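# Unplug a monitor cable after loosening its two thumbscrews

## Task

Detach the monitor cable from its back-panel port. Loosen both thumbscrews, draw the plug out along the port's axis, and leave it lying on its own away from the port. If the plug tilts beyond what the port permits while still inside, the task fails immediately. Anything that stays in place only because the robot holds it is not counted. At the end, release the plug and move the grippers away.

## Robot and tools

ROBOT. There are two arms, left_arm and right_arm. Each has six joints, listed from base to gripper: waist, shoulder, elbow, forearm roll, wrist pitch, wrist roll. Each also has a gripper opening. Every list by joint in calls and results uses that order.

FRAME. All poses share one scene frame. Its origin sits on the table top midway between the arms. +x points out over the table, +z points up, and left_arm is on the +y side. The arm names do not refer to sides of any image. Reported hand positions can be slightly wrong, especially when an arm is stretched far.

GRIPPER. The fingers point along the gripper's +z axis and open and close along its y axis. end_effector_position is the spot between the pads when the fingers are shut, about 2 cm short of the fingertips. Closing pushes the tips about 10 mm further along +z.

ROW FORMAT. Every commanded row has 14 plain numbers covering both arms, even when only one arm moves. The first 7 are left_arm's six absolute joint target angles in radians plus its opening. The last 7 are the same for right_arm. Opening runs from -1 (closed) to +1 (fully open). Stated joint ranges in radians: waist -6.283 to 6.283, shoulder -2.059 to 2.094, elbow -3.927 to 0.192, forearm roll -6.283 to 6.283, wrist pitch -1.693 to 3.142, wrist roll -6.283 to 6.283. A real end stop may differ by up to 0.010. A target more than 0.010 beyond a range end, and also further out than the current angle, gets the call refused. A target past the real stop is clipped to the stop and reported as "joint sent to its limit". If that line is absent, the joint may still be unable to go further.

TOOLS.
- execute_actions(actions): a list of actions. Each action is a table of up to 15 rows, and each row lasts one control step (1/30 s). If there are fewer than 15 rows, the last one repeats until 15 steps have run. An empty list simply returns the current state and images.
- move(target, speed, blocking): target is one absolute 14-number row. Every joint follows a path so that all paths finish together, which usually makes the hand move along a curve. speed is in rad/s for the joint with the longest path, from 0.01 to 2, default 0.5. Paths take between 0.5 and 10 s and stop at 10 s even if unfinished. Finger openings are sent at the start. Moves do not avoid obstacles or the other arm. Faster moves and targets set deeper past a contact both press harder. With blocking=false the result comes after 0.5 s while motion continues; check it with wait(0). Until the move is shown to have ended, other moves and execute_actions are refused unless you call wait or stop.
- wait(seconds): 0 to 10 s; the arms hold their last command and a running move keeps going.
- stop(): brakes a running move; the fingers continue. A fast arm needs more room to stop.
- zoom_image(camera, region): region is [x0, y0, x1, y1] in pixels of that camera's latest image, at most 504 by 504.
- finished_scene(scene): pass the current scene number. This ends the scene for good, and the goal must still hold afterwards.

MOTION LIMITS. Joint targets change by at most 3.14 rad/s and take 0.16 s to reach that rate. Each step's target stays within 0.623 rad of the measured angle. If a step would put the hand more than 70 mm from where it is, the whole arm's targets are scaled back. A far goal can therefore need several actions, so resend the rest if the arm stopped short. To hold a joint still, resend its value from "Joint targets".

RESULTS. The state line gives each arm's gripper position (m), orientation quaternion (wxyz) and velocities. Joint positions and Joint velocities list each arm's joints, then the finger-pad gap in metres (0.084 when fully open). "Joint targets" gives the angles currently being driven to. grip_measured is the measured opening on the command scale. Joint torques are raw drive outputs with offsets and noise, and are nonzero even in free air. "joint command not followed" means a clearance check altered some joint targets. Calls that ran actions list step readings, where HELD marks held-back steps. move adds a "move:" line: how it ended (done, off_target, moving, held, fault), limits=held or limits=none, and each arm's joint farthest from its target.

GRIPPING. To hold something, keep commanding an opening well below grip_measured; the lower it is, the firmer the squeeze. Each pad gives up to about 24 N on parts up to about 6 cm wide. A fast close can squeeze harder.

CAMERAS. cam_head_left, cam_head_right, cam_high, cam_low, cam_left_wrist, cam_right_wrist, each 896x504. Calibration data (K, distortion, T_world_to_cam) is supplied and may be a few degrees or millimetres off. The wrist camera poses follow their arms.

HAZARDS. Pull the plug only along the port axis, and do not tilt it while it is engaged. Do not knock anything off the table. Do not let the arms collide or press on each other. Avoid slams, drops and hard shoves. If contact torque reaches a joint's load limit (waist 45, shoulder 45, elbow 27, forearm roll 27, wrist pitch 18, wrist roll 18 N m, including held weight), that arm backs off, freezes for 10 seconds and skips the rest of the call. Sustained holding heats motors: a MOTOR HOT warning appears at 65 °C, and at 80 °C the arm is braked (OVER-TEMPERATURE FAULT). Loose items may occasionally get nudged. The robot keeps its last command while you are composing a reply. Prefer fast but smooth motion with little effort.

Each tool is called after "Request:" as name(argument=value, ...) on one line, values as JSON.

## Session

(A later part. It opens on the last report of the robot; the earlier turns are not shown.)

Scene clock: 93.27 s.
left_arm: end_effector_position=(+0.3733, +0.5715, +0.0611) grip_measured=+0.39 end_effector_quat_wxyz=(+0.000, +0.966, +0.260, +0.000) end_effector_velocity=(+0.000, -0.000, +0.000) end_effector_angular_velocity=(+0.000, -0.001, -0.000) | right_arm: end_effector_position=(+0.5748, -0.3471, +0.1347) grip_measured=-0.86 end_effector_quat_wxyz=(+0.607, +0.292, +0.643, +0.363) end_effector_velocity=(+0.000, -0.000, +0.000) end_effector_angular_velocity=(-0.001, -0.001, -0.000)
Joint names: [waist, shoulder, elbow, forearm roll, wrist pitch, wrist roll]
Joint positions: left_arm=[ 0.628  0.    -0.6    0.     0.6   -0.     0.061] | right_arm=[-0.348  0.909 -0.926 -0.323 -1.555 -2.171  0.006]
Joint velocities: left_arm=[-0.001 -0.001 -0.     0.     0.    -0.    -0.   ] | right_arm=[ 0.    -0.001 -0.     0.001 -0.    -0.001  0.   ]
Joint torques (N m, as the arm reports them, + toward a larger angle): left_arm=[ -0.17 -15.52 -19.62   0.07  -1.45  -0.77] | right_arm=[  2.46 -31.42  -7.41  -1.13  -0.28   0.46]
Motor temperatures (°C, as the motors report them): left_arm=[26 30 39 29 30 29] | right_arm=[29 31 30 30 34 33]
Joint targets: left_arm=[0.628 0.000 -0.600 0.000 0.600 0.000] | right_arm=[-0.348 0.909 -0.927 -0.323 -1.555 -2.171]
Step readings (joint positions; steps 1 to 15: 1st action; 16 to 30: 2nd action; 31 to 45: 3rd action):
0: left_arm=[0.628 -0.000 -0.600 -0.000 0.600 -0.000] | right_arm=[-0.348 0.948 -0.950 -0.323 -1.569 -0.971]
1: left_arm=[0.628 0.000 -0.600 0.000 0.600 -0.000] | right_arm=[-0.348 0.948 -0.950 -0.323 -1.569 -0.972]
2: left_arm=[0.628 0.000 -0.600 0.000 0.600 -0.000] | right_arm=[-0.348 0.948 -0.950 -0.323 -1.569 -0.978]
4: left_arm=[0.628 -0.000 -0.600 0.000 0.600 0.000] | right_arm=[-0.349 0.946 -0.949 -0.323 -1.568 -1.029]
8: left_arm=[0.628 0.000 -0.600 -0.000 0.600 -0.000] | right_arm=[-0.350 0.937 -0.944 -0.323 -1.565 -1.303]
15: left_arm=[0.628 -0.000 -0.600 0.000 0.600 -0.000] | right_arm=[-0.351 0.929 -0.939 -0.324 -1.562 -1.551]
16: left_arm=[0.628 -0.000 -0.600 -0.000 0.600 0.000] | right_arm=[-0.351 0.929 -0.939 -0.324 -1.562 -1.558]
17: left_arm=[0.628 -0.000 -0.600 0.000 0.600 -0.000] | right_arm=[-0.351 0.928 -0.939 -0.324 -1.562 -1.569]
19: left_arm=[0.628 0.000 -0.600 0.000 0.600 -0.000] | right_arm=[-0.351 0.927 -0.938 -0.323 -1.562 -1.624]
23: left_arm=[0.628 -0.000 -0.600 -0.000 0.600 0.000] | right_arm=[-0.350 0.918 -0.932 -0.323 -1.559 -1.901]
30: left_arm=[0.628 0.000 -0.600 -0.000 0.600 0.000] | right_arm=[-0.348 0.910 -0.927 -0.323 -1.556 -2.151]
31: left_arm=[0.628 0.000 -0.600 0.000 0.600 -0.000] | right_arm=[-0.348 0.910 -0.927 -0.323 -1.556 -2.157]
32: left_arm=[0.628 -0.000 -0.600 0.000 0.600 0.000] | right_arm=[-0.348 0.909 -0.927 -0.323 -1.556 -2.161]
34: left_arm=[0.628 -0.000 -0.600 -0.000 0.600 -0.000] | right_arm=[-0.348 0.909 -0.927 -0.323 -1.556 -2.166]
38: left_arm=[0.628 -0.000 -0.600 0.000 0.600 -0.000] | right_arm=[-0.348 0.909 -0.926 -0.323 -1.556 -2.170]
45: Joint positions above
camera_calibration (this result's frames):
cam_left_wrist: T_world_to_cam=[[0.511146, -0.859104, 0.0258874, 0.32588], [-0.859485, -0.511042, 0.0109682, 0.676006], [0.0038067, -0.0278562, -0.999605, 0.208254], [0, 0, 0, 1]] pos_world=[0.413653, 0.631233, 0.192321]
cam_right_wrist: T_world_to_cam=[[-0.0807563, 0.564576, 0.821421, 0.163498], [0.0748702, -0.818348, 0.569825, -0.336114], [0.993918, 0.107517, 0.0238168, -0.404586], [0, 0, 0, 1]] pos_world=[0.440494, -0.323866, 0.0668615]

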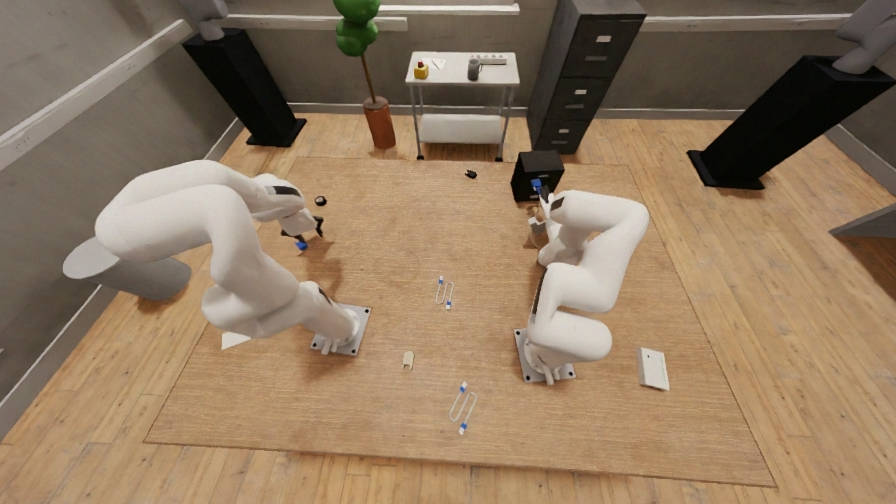

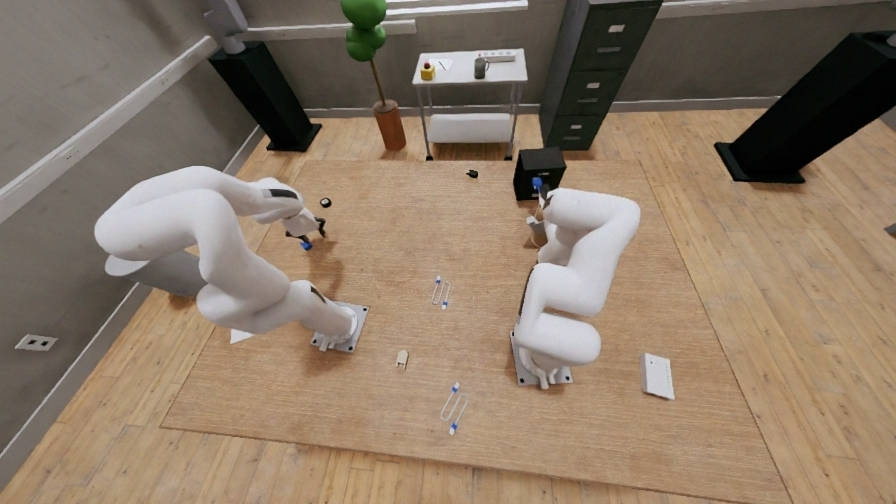

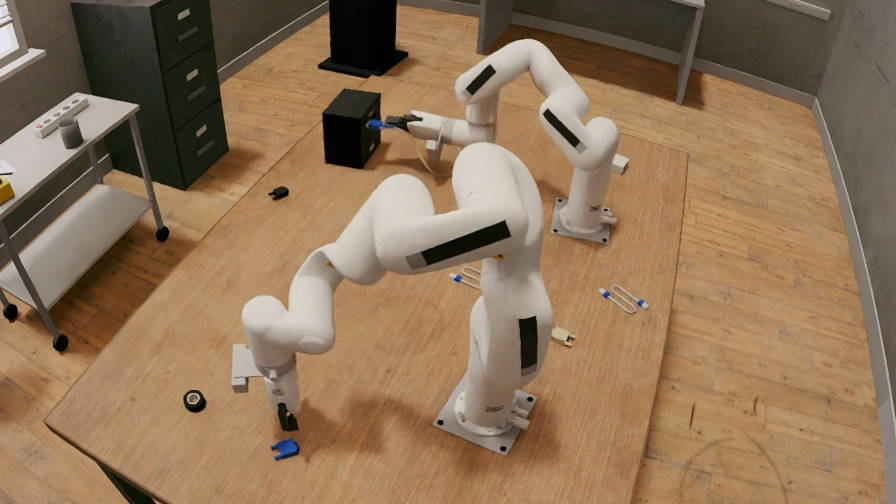

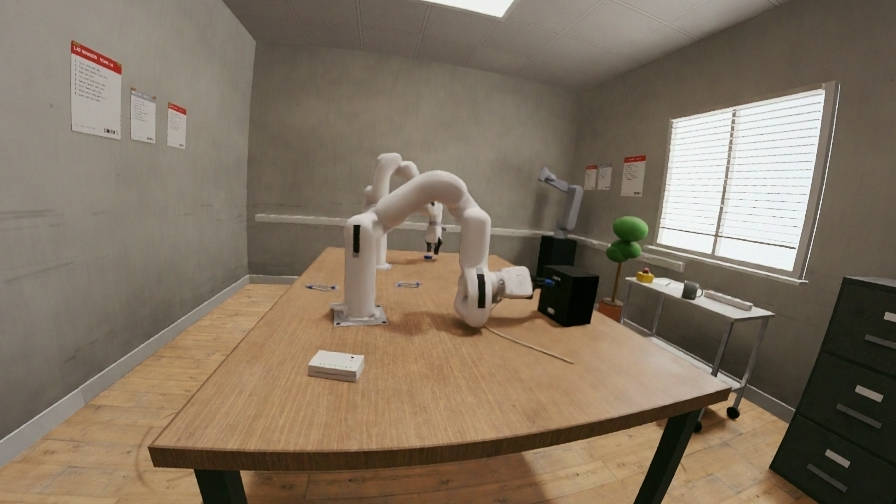

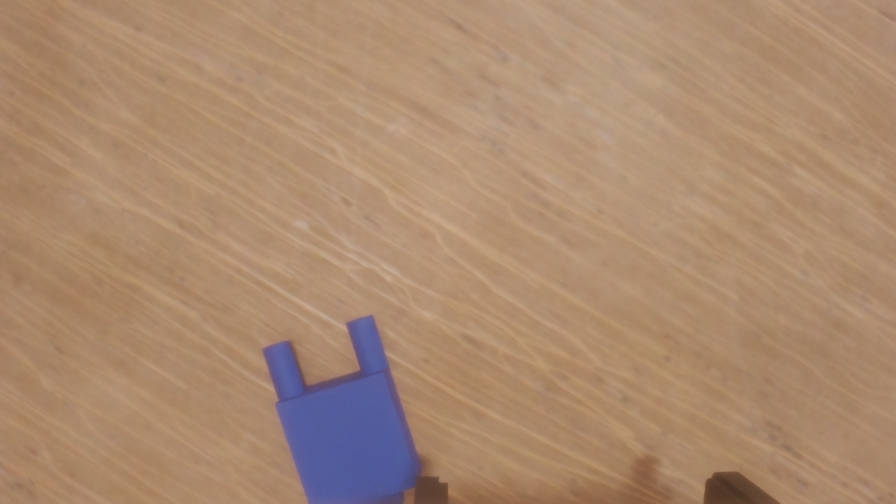

